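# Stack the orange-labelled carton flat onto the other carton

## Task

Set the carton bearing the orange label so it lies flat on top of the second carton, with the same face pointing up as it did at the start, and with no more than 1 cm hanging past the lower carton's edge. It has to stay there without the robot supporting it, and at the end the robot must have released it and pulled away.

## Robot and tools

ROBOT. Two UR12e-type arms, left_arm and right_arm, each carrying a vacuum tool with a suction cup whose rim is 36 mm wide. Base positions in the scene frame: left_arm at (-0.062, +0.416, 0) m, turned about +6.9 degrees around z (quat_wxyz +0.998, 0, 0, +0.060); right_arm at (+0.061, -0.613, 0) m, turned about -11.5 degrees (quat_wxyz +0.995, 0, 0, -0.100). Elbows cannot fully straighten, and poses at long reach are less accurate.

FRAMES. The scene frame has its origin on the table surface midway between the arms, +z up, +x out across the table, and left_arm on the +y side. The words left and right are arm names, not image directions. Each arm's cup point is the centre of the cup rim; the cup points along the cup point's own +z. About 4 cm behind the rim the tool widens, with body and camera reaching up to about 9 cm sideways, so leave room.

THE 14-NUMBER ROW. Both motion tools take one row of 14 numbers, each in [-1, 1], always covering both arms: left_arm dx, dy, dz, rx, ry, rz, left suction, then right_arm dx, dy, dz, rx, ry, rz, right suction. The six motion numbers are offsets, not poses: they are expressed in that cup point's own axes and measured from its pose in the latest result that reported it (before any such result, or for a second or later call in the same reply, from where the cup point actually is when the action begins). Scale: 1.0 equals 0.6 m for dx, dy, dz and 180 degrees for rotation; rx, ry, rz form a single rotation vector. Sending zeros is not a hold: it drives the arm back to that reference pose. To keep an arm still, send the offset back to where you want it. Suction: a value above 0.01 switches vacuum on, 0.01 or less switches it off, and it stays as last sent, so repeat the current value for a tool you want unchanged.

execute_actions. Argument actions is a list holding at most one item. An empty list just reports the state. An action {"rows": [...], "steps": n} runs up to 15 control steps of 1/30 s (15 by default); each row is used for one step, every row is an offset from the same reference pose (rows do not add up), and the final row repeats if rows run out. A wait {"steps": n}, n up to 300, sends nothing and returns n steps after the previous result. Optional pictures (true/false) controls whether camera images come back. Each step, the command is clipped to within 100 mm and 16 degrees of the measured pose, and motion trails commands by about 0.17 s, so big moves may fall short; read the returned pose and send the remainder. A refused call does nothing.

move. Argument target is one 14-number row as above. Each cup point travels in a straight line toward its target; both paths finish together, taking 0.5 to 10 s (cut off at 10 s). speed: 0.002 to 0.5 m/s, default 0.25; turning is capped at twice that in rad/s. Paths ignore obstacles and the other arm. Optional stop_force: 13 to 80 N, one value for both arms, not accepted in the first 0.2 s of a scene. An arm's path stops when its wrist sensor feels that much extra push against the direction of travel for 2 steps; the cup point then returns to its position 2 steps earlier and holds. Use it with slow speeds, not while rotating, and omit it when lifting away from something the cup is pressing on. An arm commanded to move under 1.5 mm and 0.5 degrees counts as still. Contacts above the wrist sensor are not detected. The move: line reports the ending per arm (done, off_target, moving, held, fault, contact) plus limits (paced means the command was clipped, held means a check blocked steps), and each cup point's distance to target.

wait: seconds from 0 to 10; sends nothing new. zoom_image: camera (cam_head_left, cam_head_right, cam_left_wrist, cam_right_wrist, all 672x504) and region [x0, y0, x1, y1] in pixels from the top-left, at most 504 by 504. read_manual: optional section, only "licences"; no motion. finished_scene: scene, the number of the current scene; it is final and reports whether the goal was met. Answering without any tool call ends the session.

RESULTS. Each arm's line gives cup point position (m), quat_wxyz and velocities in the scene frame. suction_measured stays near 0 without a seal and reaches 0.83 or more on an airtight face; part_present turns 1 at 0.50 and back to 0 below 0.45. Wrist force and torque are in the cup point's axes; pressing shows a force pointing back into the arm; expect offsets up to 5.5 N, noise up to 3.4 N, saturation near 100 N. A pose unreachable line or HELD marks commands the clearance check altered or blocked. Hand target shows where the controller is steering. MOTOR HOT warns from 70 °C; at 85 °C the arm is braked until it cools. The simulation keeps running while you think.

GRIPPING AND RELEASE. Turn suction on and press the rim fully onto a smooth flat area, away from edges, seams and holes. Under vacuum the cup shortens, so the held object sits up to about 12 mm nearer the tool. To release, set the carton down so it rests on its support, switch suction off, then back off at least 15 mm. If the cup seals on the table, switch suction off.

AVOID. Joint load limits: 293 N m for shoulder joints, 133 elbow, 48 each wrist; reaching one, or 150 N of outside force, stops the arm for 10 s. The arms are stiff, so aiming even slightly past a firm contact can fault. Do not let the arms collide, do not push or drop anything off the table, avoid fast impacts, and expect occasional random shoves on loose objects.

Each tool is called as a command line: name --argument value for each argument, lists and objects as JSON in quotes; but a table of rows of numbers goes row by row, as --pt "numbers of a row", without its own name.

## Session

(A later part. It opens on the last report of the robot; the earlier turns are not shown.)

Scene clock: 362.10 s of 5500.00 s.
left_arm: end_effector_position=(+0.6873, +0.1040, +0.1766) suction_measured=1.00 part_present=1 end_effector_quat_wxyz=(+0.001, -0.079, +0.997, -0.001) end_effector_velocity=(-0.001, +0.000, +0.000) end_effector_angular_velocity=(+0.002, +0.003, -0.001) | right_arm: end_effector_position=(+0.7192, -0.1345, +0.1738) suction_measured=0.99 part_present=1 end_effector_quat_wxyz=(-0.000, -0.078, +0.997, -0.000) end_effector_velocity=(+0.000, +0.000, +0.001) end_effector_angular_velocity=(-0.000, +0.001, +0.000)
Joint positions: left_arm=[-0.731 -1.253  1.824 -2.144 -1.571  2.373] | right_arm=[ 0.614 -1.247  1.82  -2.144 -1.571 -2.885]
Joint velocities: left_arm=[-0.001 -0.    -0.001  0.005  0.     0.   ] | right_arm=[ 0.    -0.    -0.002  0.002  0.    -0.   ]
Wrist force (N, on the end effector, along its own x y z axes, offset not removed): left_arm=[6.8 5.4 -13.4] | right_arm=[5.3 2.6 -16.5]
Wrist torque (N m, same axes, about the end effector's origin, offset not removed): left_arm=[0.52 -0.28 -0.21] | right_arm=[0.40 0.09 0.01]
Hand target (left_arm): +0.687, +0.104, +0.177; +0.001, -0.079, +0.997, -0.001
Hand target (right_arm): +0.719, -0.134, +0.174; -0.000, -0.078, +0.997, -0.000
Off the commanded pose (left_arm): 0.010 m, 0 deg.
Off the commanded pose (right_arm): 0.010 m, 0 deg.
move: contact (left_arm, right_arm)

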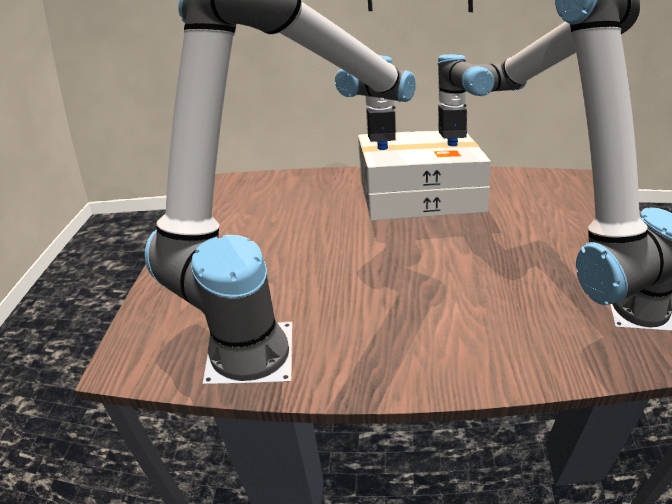

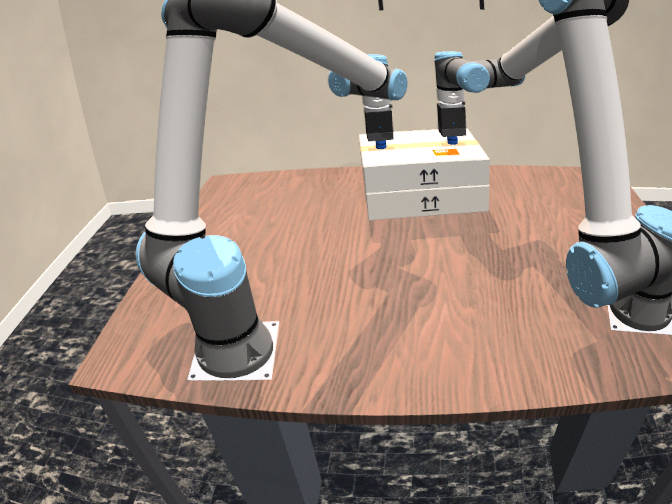

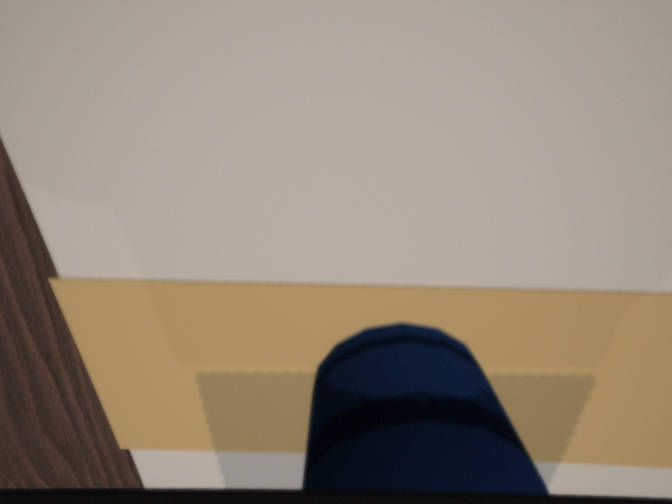

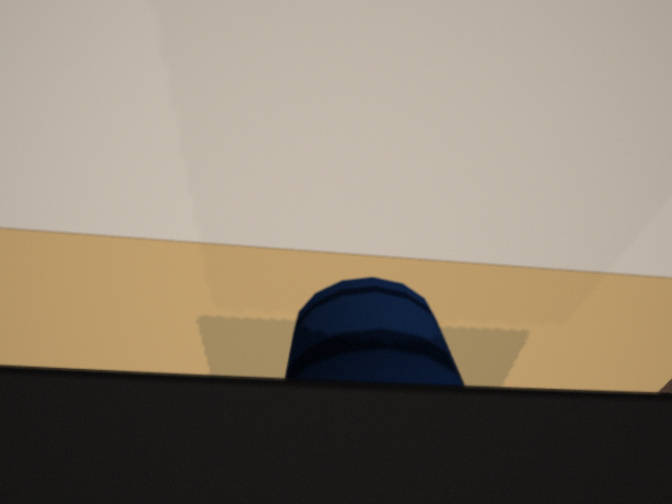

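move --target '[0,0,-0.005,0,0,0,1,0,0,-0.005,0,0,0,1]' --speed 0.02

move --target '[0.011,0,0,0,0,0,1,0.011,0,0,0,0,0,1]' --speed 0.02

move --target '[0,0,0.015,0,0,0,1,0,0,0.015,0,0,0,1]' --speed 0.005 --stop_force 15

zoom_image --camera "cam_head_left" --region '[345, 110, 505, 230]'

Scene clock: 384.77 s of 5500.00 s.
left_arm: end_effector_position=(+0.6873, +0.1040, +0.1795) suction_measured=1.00 part_present=1 end_effector_quat_wxyz=(+0.001, -0.079, +0.997, -0.001) end_effector_velocity=(-0.000, -0.000, +0.001) end_effector_angular_velocity=(+0.000, +0.000, -0.000) | right_arm: end_effector_position=(+0.7192, -0.1345, +0.1767) suction_measured=0.99 part_present=1 end_effector_quat_wxyz=(-0.000, -0.078, +0.997, -0.000) end_effector_velocity=(-0.000, +0.000, +0.001) end_effector_angular_velocity=(+0.001, +0.000, +0.000)
Joint positions: left_arm=[-0.731 -1.256  1.822 -2.139 -1.571  2.373] | right_arm=[ 0.614 -1.25   1.818 -2.139 -1.571 -2.885]
Joint velocities: left_arm=[-0.    -0.001 -0.001  0.002  0.    -0.   ] | right_arm=[ 0.    -0.001 -0.001  0.001  0.001 -0.   ]
Wrist force (N, on the end effector, along its own x y z axes, offset not removed): left_arm=[0.5 -2.5 19.7] | right_arm=[-2.2 6.1 12.4]
Wrist torque (N m, same axes, about the end effector's origin, offset not removed): left_arm=[0.25 0.10 -0.11] | right_arm=[0.27 0.37 0.07]
Hand target (left_arm): +0.687, +0.104, +0.180; +0.001, -0.079, +0.997, -0.001
Hand target (right_arm): +0.719, -0.135, +0.177; -0.000, -0.078, +0.997, -0.000
Off the commanded pose (left_arm): 0.000 m, 0 deg.
Off the commanded pose (right_arm): 0.000 m, 0 deg.
After step 90, 18.97 s passed at rest.
move: done

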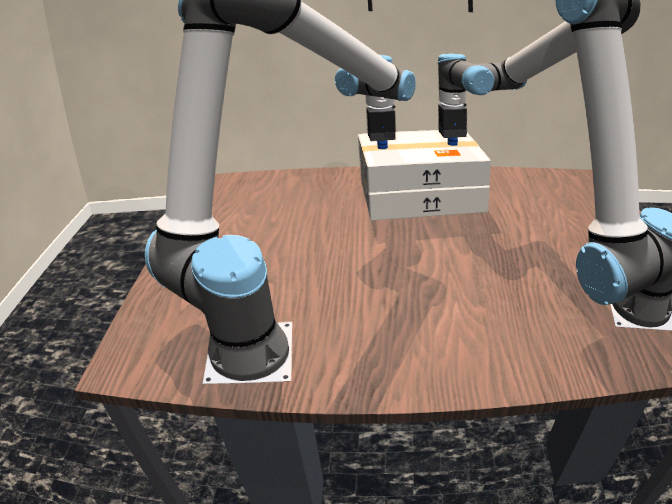

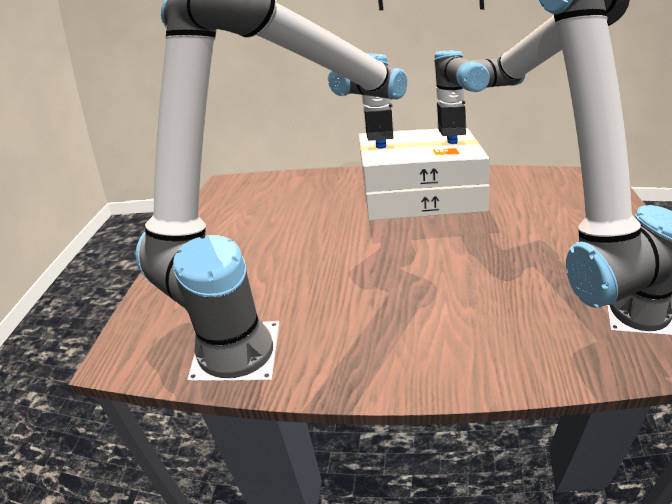

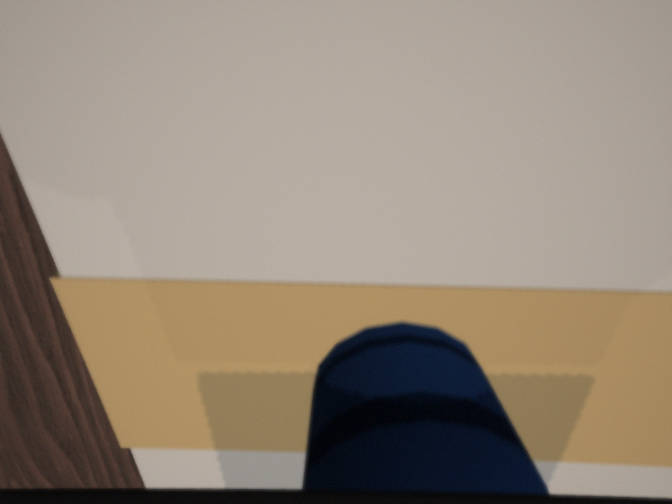

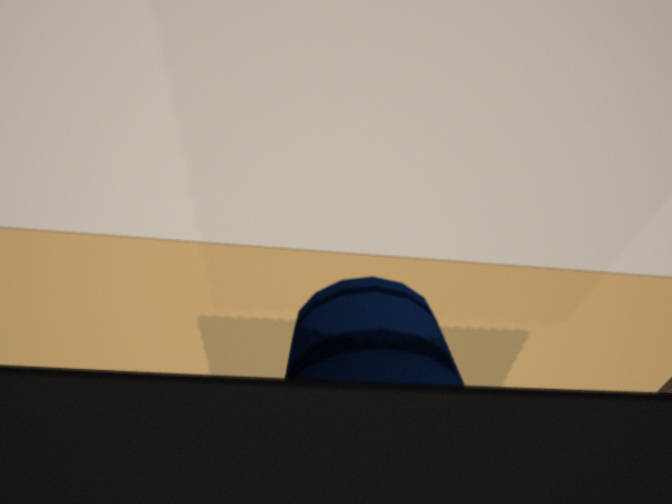

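Scene clock: 385.47 s of 5500.00 s.
left_arm: end_effector_position=(+0.6809, +0.1030, +0.1795) suction_measured=1.00 part_present=1 end_effector_quat_wxyz=(+0.001, -0.079, +0.997, -0.001) end_effector_velocity=(-0.002, -0.001, -0.000) end_effector_angular_velocity=(-0.001, +0.000, -0.000) | right_arm: end_effector_position=(+0.7128, -0.1355, +0.1767) suction_measured=0.99 part_present=1 end_effector_quat_wxyz=(-0.000, -0.078, +0.997, -0.000) end_effector_velocity=(-0.002, -0.001, -0.000) end_effector_angular_velocity=(-0.001, +0.000, +0.000)
Joint positions: left_arm=[-0.736 -1.264  1.833 -2.142 -1.571  2.367] | right_arm=[ 0.616 -1.258  1.83  -2.142 -1.571 -2.883]
Joint velocities: left_arm=[-0.002 -0.002  0.003 -0.002 -0.001 -0.002] | right_arm=[ 0.001 -0.002  0.003 -0.001 -0.001  0.   ]
Wrist force (N, on the end effector, along its own x y z axes, offset not removed): left_arm=[0.0 -4.6 16.8] | right_arm=[-3.2 7.3 11.3]
Wrist torque (N m, same axes, about the end effector's origin, offset not removed): left_arm=[-0.05 0.13 -0.07] | right_arm=[0.43 0.55 0.09]
Hand target (left_arm): +0.681, +0.103, +0.179; +0.001, -0.079, +0.997, -0.001
Hand target (right_arm): +0.713, -0.136, +0.177; -0.000, -0.078, +0.997, -0.000
Off the commanded pose (left_arm): 0.000 m, 0 deg.
Off the commanded pose (right_arm): 0.000 m, 0 deg.
move: done

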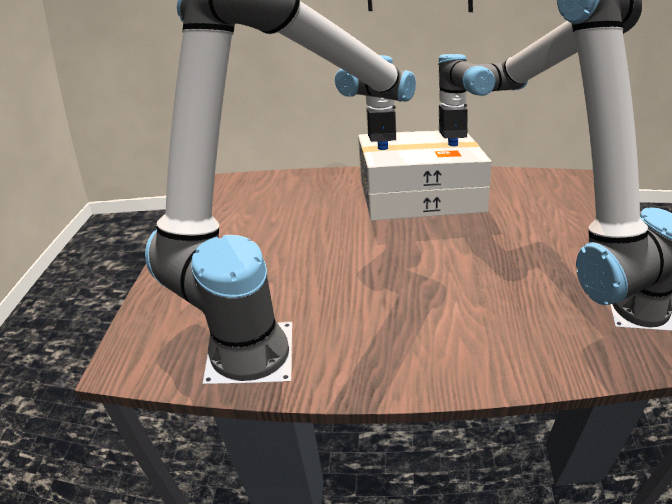

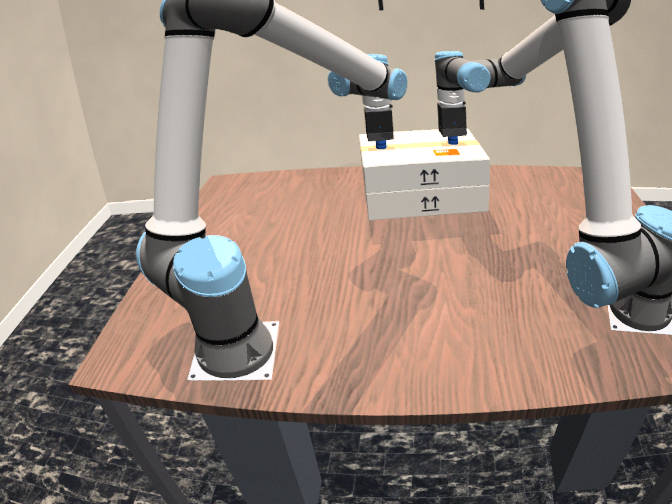

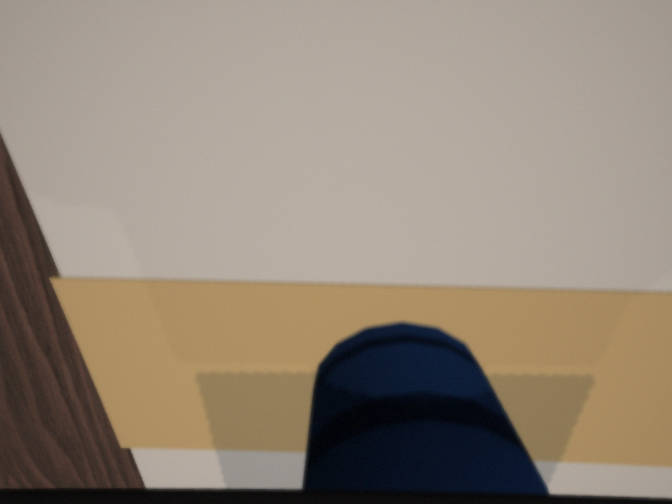

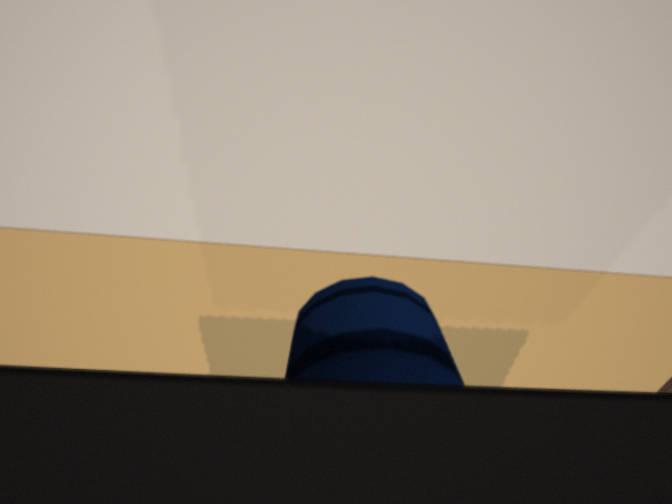

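Scene clock: 386.43 s of 5500.00 s.
left_arm: end_effector_position=(+0.6809, +0.1029, +0.1767) suction_measured=1.00 part_present=1 end_effector_quat_wxyz=(+0.001, -0.079, +0.997, -0.001) end_effector_velocity=(-0.001, +0.000, +0.001) end_effector_angular_velocity=(+0.001, +0.002, +0.000) | right_arm: end_effector_position=(+0.7128, -0.1355, +0.1737) suction_measured=0.99 part_present=1 end_effector_quat_wxyz=(-0.000, -0.078, +0.997, -0.000) end_effector_velocity=(-0.001, -0.000, +0.000) end_effector_angular_velocity=(-0.001, +0.003, -0.000)
Joint positions: left_arm=[-0.736 -1.261  1.835 -2.147 -1.571  2.367] | right_arm=[ 0.616 -1.255  1.832 -2.147 -1.571 -2.883]
Joint velocities: left_arm=[ 0.    -0.001 -0.001  0.004 -0.     0.   ] | right_arm=[-0.    -0.    -0.001  0.004  0.     0.   ]
Wrist force (N, on the end effector, along its own x y z axes, offset not removed): left_arm=[3.1 1.0 -4.8] | right_arm=[5.3 0.6 -21.0]
Wrist torque (N m, same axes, about the end effector's origin, offset not removed): left_arm=[0.00 0.08 -0.17] | right_arm=[0.33 0.32 0.18]
Hand target (left_arm): +0.681, +0.103, +0.177; +0.001, -0.079, +0.997, -0.001
Hand target (right_arm): +0.713, -0.135, +0.174; +0.000, -0.078, +0.997, -0.000
Off the commanded pose (left_arm): 0.006 m, 0 deg.
Off the commanded pose (right_arm): 0.006 m, 0 deg.
move: contact (left_arm, right_arm)

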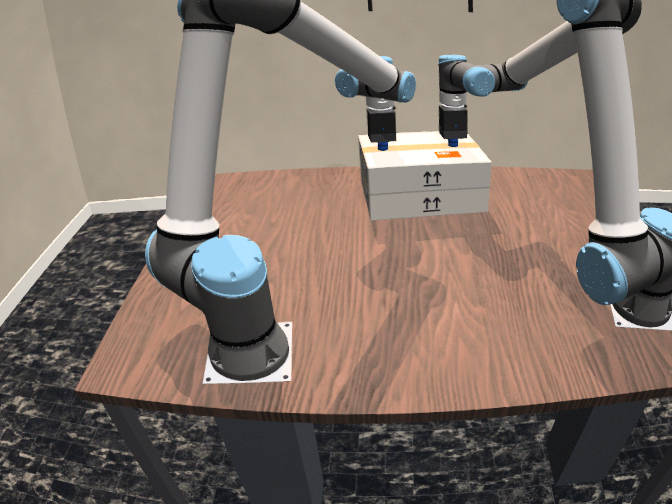

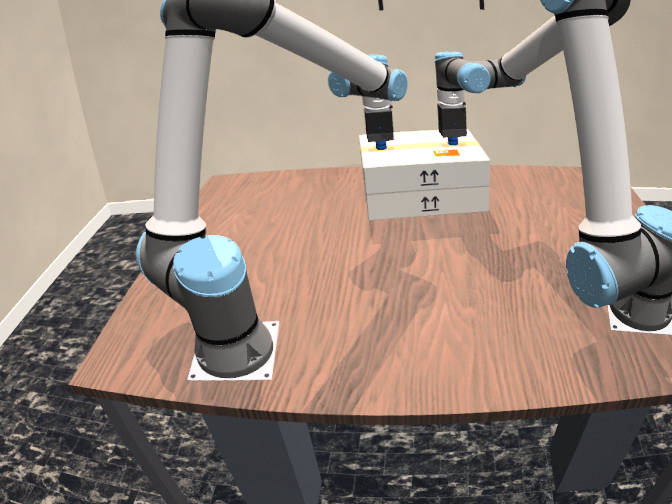

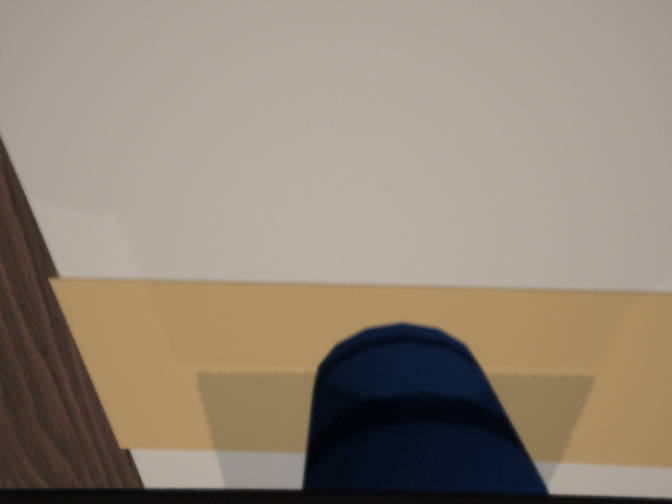

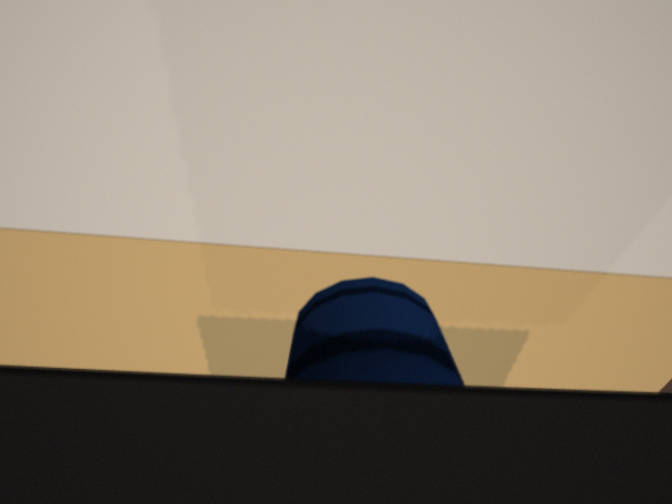

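Region (345, 110, 505, 230) of cam_head_left's 672x504 image, scaled by 3.150, with more detail than that image has; it fills the top 378 rows of this view, and the rest is white.

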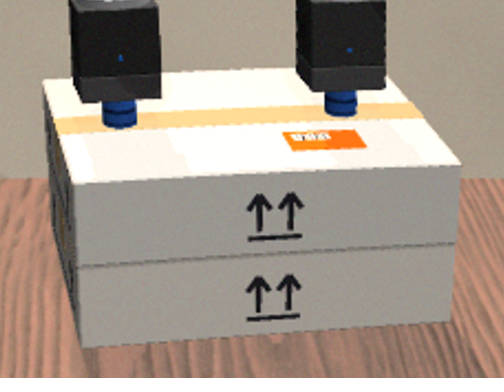

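Flush now. Release and retreat.

execute_actions --actions '[{"rows":[[0,0,0,0,0,0,0,0,0,0,0,0,0,0]],"steps":8}]' --pictures false

move --target '[0,0,-0.07,0,0,0,0,0,0,-0.07,0,0,0,0]' --speed 0.15

move --target '[0.15,0.45,-0.12,0,0,0,0,0.25,-0.45,-0.12,0,0,0,0]' --speed 0.4

zoom_image --camera "cam_head_left" --region '[345, 110, 505, 230]'

Scene clock: 393.33 s of 5500.00 s.
left_arm: end_effector_position=(+0.6810, +0.1029, +0.1770) suction_measured=0.00 part_present=0 end_effector_quat_wxyz=(+0.001, -0.079, +0.997, -0.001) end_effector_velocity=(-0.001, -0.000, -0.001) end_effector_angular_velocity=(+0.000, +0.000, -0.001) | right_arm: end_effector_position=(+0.7129, -0.1354, +0.1741) suction_measured=0.01 part_present=0 end_effector_quat_wxyz=(+0.000, -0.078, +0.997, -0.000) end_effector_velocity=(+0.000, -0.000, +0.000) end_effector_angular_velocity=(-0.001, -0.001, +0.001)
Joint positions: left_arm=[-0.736 -1.262  1.835 -2.147 -1.571  2.367] | right_arm=[ 0.616 -1.255  1.832 -2.147 -1.571 -2.883]
Joint velocities: left_arm=[-0.001  0.     0.002 -0.001 -0.     0.   ] | right_arm=[-0.    -0.    -0.    -0.    -0.001 -0.001]
Wrist force (N, on the end effector, along its own x y z axes, offset not removed): left_arm=[1.7 -1.0 -15.9] | right_arm=[-3.4 0.4 -17.0]
Wrist torque (N m, same axes, about the end effector's origin, offset not removed): left_arm=[0.14 0.03 -0.18] | right_arm=[0.25 0.53 0.17]
Hand target (left_arm): +0.681, +0.103, +0.177; +0.001, -0.079, +0.997, -0.001
Hand target (right_arm): +0.713, -0.135, +0.174; -0.000, -0.078, +0.997, -0.000
Off the commanded pose (left_arm): 0.000 m, 0 deg.
Off the commanded pose (right_arm): 0.000 m, 0 deg.
Steps of this call (steps 1 to 90: nothing new was sent; then 3.63 s passed at rest; steps 91 to 98: all 8 steps of this action). Readings (end_effector_position | what the end effector reports):
91: left_arm (+0.6809, +0.1029, +0.1769) | right_arm (+0.7129, -0.1355, +0.1740) | left_arm suction_measured=0.59 part_present=1 | right_arm suction_measured=0.85 part_present=1
92: left_arm (+0.6810, +0.1029, +0.1769) | right_arm (+0.7129, -0.1355, +0.1740) | left_arm suction_measured=0.06 part_present=0 | right_arm suction_measured=0.48 part_present=1
94: left_arm (+0.6810, +0.1029, +0.1770) | right_arm (+0.7129, -0.1355, +0.1741) | left_arm suction_measured=0.00 part_present=0 | right_arm suction_measured=0.01 part_present=0
98: the state above

Scene clock: 394.43 s of 5500.00 s.
left_arm: end_effector_position=(+0.6808, +0.1030, +0.2188) suction_measured=0.00 part_present=0 end_effector_quat_wxyz=(+0.001, -0.079, +0.997, -0.001) end_effector_velocity=(+0.000, +0.000, +0.002) end_effector_angular_velocity=(+0.000, +0.001, +0.000) | right_arm: end_effector_position=(+0.7129, -0.1354, +0.2159) suction_measured=0.01 part_present=0 end_effector_quat_wxyz=(+0.000, -0.078, +0.997, -0.000) end_effector_velocity=(-0.000, +0.000, +0.002) end_effector_angular_velocity=(+0.001, +0.000, +0.000)
Joint positions: left_arm=[-0.736 -1.298  1.799 -2.075 -1.571  2.367] | right_arm=[ 0.616 -1.292  1.796 -2.075 -1.571 -2.883]
Joint velocities: left_arm=[ 0.001 -0.001 -0.002  0.004 -0.     0.   ] | right_arm=[-0.    -0.001 -0.001  0.003  0.001 -0.   ]
Wrist force (N, on the end effector, along its own x y z axes, offset not removed): left_arm=[0.8 4.6 -3.0] | right_arm=[-1.8 1.5 0.5]
Wrist torque (N m, same axes, about the end effector's origin, offset not removed): left_arm=[0.67 0.17 -0.16] | right_arm=[0.22 0.40 0.23]
Hand target (left_arm): +0.681, +0.103, +0.219; +0.001, -0.079, +0.997, -0.001
Hand target (right_arm): +0.713, -0.135, +0.216; +0.000, -0.078, +0.997, -0.000
Off the commanded pose (left_arm): 0.000 m, 0 deg.
Off the commanded pose (right_arm): 0.000 m, 0 deg.
move: done

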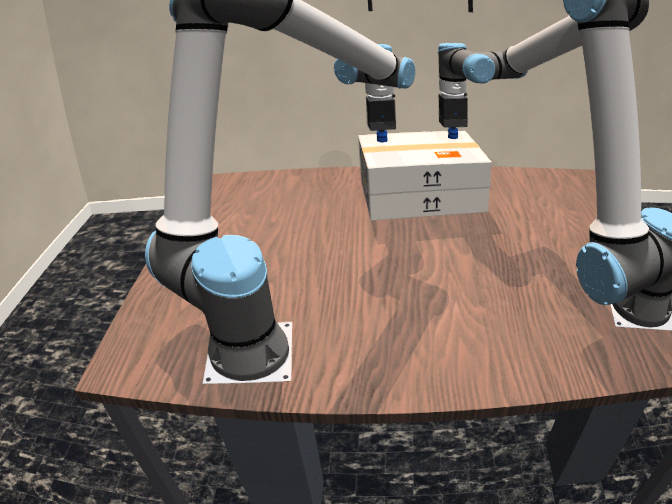

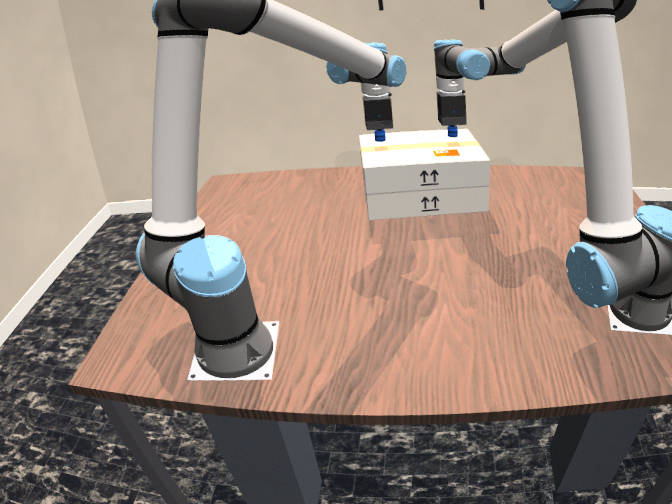

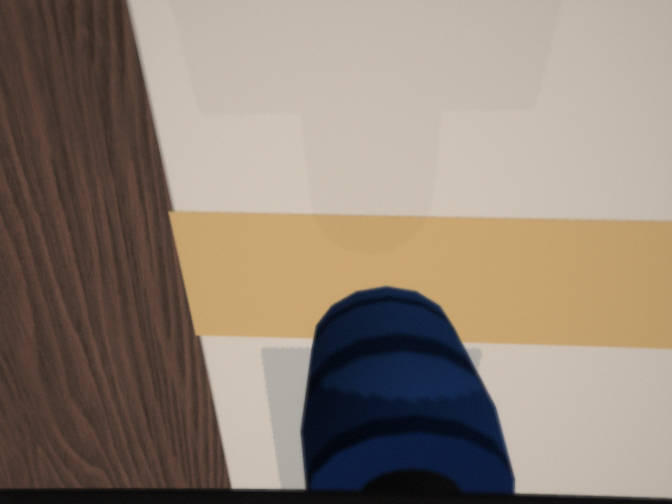

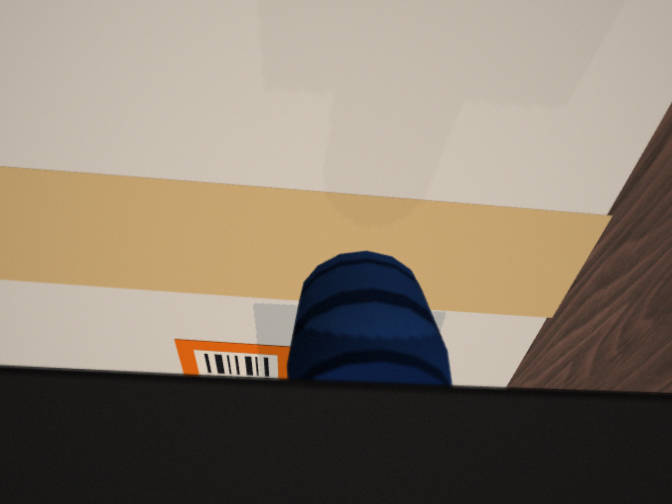

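Scene clock: 395.90 s of 5500.00 s.
left_arm: end_effector_position=(+0.5496, +0.3557, +0.2904) suction_measured=0.00 part_present=0 end_effector_quat_wxyz=(+0.001, -0.079, +0.997, -0.001) end_effector_velocity=(-0.000, +0.001, +0.001) end_effector_angular_velocity=(-0.001, -0.001, +0.000) | right_arm: end_effector_position=(+0.6067, -0.4253, +0.2877) suction_measured=0.01 part_present=0 end_effector_quat_wxyz=(-0.000, -0.078, +0.997, -0.000) end_effector_velocity=(-0.000, -0.002, +0.001) end_effector_angular_velocity=(-0.001, -0.000, +0.000)
Joint positions: left_arm=[-0.505 -1.665  2.066 -1.974 -1.571  2.598] | right_arm=[ 0.226 -1.73   2.126 -1.967 -1.571 -3.274]
Joint velocities: left_arm=[ 0.002 -0.002 -0.     0.001 -0.     0.002] | right_arm=[-0.003 -0.002  0.001  0.001 -0.001 -0.003]
Wrist force (N, on the end effector, along its own x y z axes, offset not removed): left_arm=[-1.6 -0.5 0.0] | right_arm=[-2.0 1.9 -0.8]
Wrist torque (N m, same axes, about the end effector's origin, offset not removed): left_arm=[-0.02 0.47 -0.19] | right_arm=[0.33 0.45 0.14]
Hand target (left_arm): +0.550, +0.356, +0.291; +0.001, -0.079, +0.997, -0.001
Hand target (right_arm): +0.607, -0.425, +0.288; -0.000, -0.078, +0.997, -0.000
Off the commanded pose (left_arm): 0.000 m, 0 deg.
Off the commanded pose (right_arm): 0.000 m, 0 deg.
move: done

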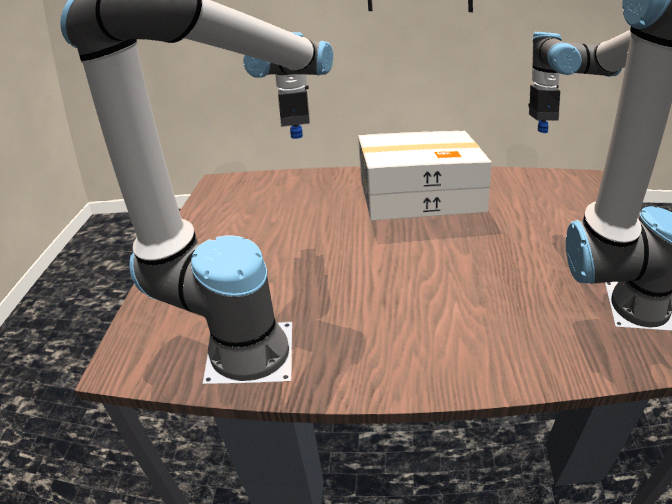

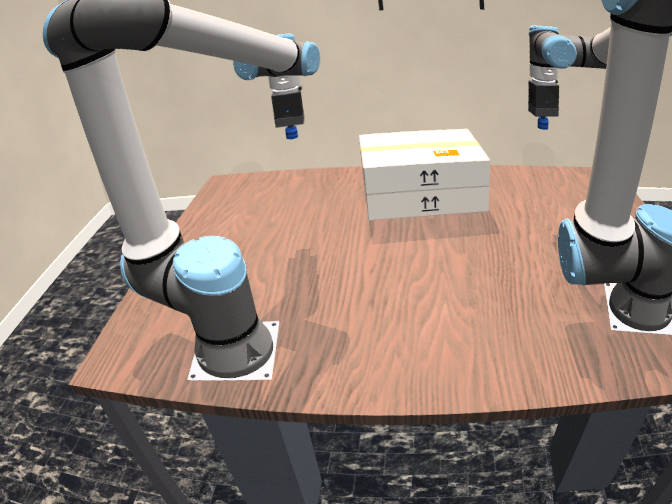

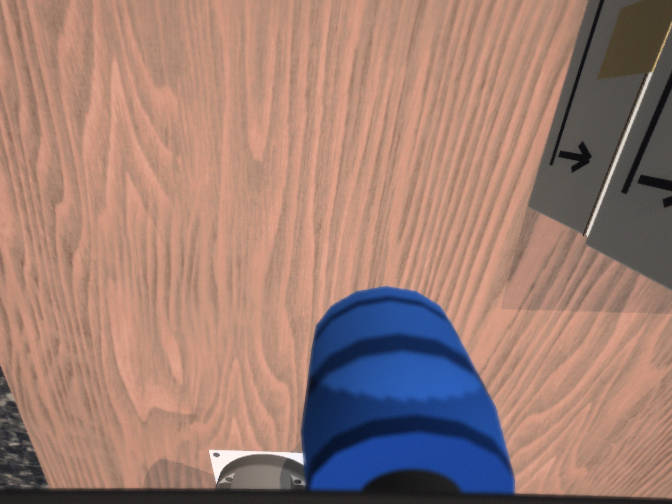

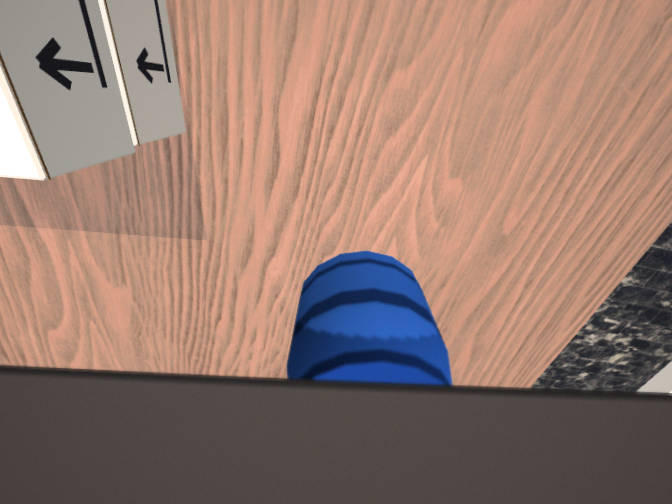

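Region (345, 110, 505, 230) of cam_head_left's 672x504 image, scaled by 3.150, with more detail than that image has; it fills the top 378 rows of this view, and the rest is white.

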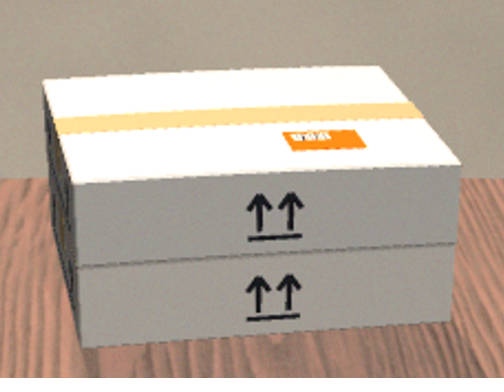

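zoom_image --camera "cam_left_wrist" --region '[512, 140, 672, 300]'

zoom_image --camera "cam_right_wrist" --region '[60, 40, 220, 200]'

Region (512, 140, 672, 300) of cam_left_wrist's 672x504 image, scaled by 3.150, with more detail than that image has.

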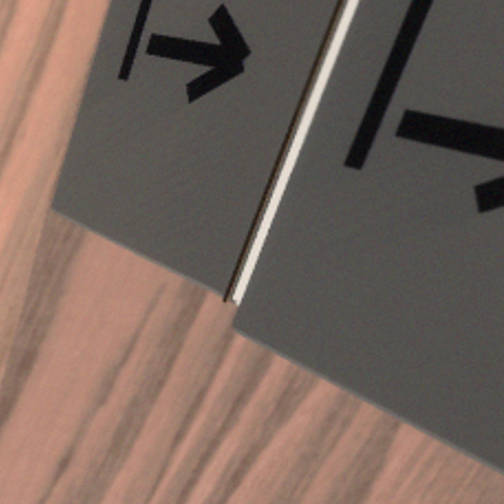

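Region (60, 40, 220, 200) of cam_right_wrist's 672x504 image, scaled by 3.150, with more detail than that image has.

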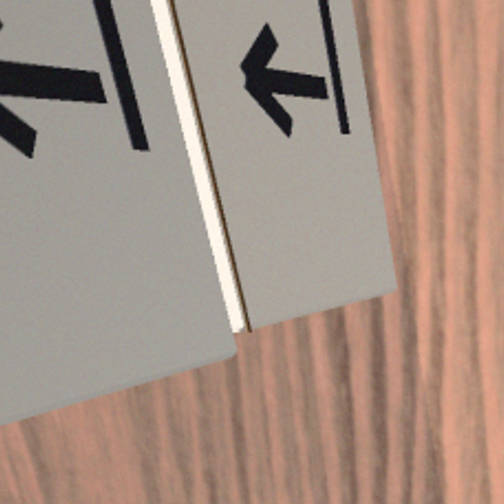

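move --target '[-0.15,-0.45,0.152,0,0,0,0,-0.25,0.45,0.152,0,0,0,0]' --speed 0.4

move --target '[0,0,0.05,0,0,0,1,0,0,0.05,0,0,0,1]' --speed 0.02 --stop_force 15

Scene clock: 440.13 s of 5500.00 s.
left_arm: end_effector_position=(+0.6809, +0.1030, +0.1996) suction_measured=0.00 part_present=0 end_effector_quat_wxyz=(+0.001, -0.079, +0.997, -0.001) end_effector_velocity=(+0.001, -0.002, -0.000) end_effector_angular_velocity=(-0.000, +0.001, -0.001) | right_arm: end_effector_position=(+0.7129, -0.1355, +0.1967) suction_measured=0.01 part_present=0 end_effector_quat_wxyz=(+0.000, -0.078, +0.997, -0.000) end_effector_velocity=(+0.001, +0.001, -0.000) end_effector_angular_velocity=(-0.003, -0.000, -0.001)
Joint positions: left_arm=[-0.736 -1.282  1.817 -2.108 -1.571  2.367] | right_arm=[ 0.616 -1.276  1.813 -2.108 -1.571 -2.883]
Joint velocities: left_arm=[-0.001  0.002 -0.003  0.001 -0.001 -0.001] | right_arm=[ 0.001  0.003 -0.004  0.002 -0.002  0.002]
Wrist force (N, on the end effector, along its own x y z axes, offset not removed): left_arm=[-0.8 3.2 -3.4] | right_arm=[-2.8 3.6 -1.2]
Wrist torque (N m, same axes, about the end effector's origin, offset not removed): left_arm=[0.44 0.23 -0.18] | right_arm=[0.57 0.55 0.12]
Hand target (left_arm): +0.681, +0.103, +0.199; +0.001, -0.079, +0.997, -0.001
Hand target (right_arm): +0.713, -0.135, +0.197; +0.000, -0.078, +0.997, -0.000
Off the commanded pose (left_arm): 0.000 m, 0 deg.
Off the commanded pose (right_arm): 0.000 m, 0 deg.
After step 90, 39.80 s passed at rest.
move: done

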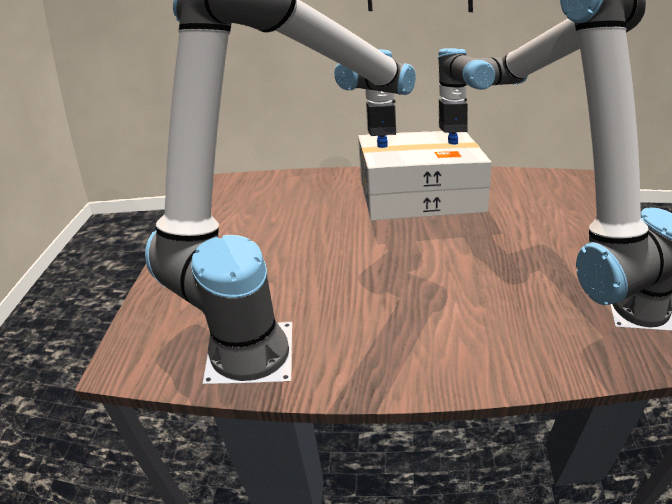

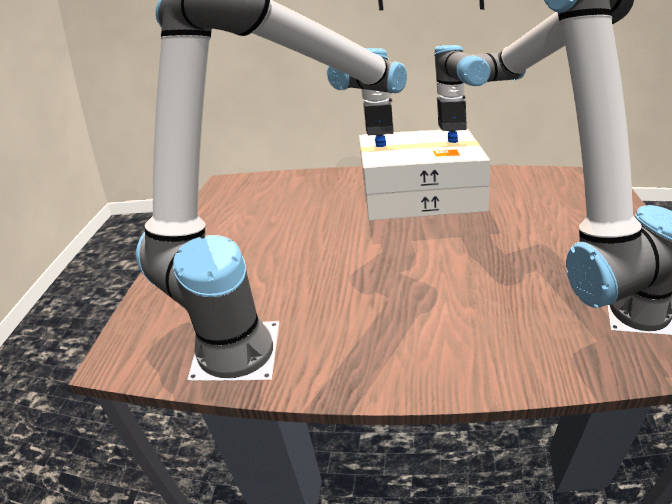

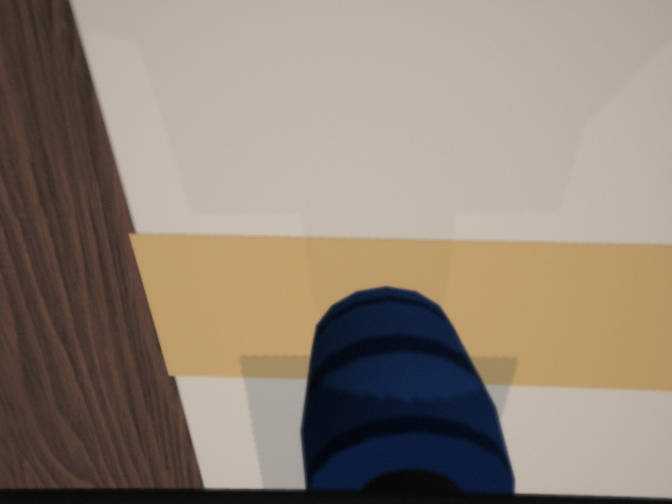

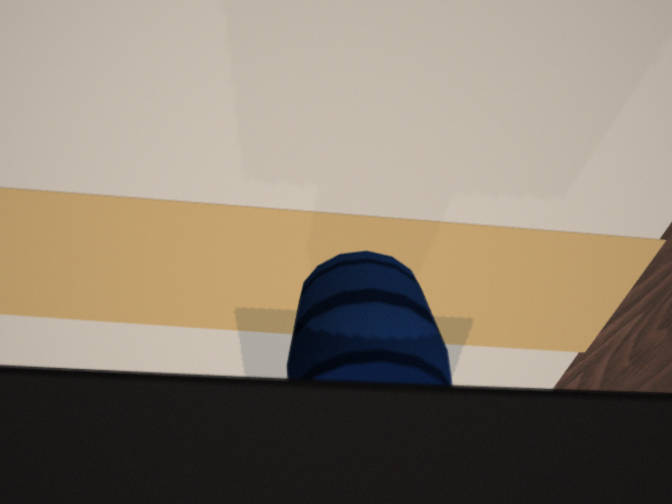

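Scene clock: 441.70 s of 5500.00 s.
left_arm: end_effector_position=(+0.6810, +0.1029, +0.1761) suction_measured=1.00 part_present=1 end_effector_quat_wxyz=(+0.001, -0.079, +0.997, -0.001) end_effector_velocity=(-0.000, +0.000, +0.002) end_effector_angular_velocity=(+0.001, +0.004, +0.001) | right_arm: end_effector_position=(+0.7129, -0.1354, +0.1732) suction_measured=0.99 part_present=1 end_effector_quat_wxyz=(+0.000, -0.078, +0.997, -0.000) end_effector_velocity=(-0.001, -0.001, +0.001) end_effector_angular_velocity=(-0.003, +0.005, -0.000)
Joint positions: left_arm=[-0.736 -1.261  1.836 -2.149 -1.571  2.367] | right_arm=[ 0.616 -1.255  1.833 -2.149 -1.571 -2.883]
Joint velocities: left_arm=[ 0.001 -0.001 -0.003  0.008 -0.001 -0.   ] | right_arm=[-0.    -0.001 -0.002  0.01  -0.001  0.   ]
Wrist force (N, on the end effector, along its own x y z axes, offset not removed): left_arm=[-0.5 12.1 -38.6] | right_arm=[1.7 -7.4 -47.9]
Wrist torque (N m, same axes, about the end effector's origin, offset not removed): left_arm=[0.43 0.54 -0.19] | right_arm=[0.12 0.51 0.15]
Hand target (left_arm): +0.681, +0.103, +0.176; +0.001, -0.079, +0.997, -0.001
Hand target (right_arm): +0.713, -0.135, +0.174; +0.000, -0.078, +0.997, -0.000
Off the commanded pose (left_arm): 0.006 m, 0 deg.
Off the commanded pose (right_arm): 0.007 m, 0 deg.
move: contact (left_arm, right_arm)

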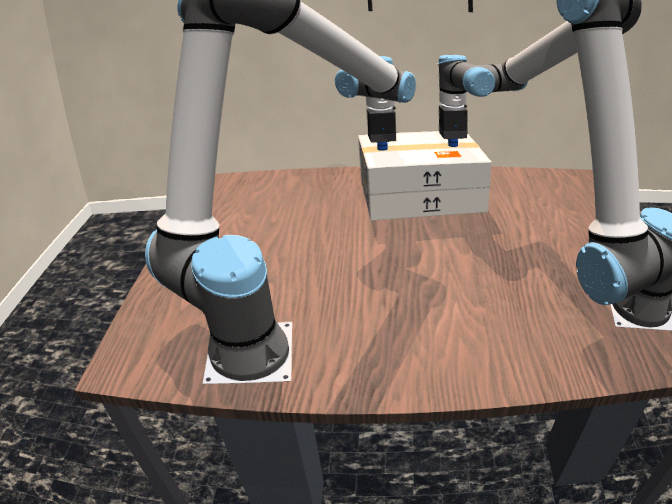

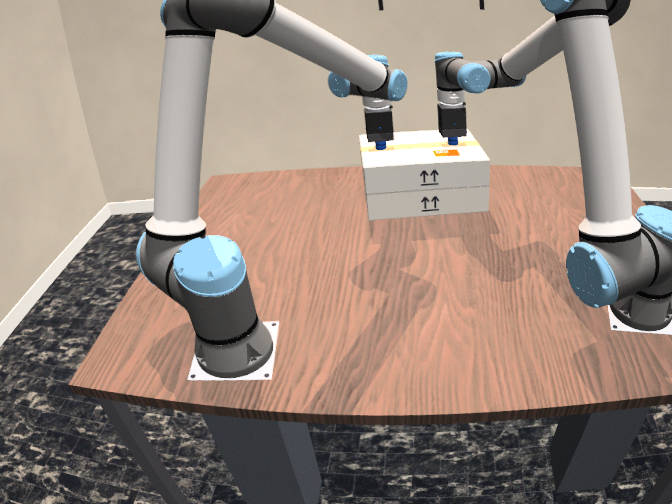

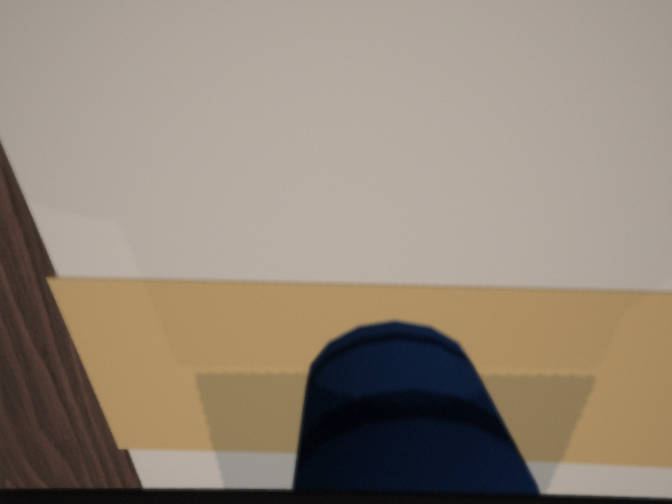

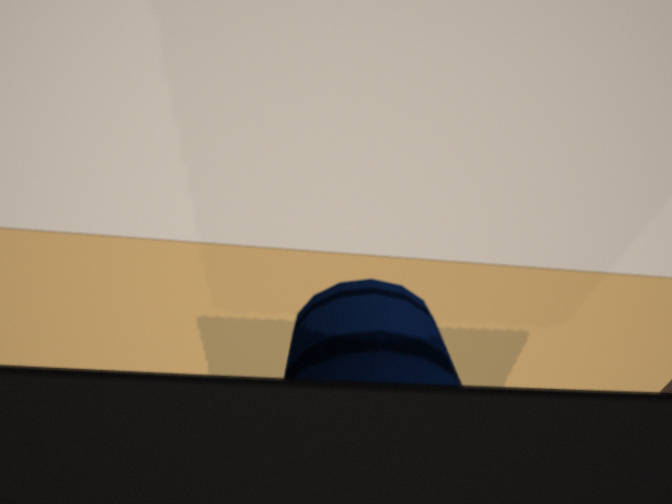

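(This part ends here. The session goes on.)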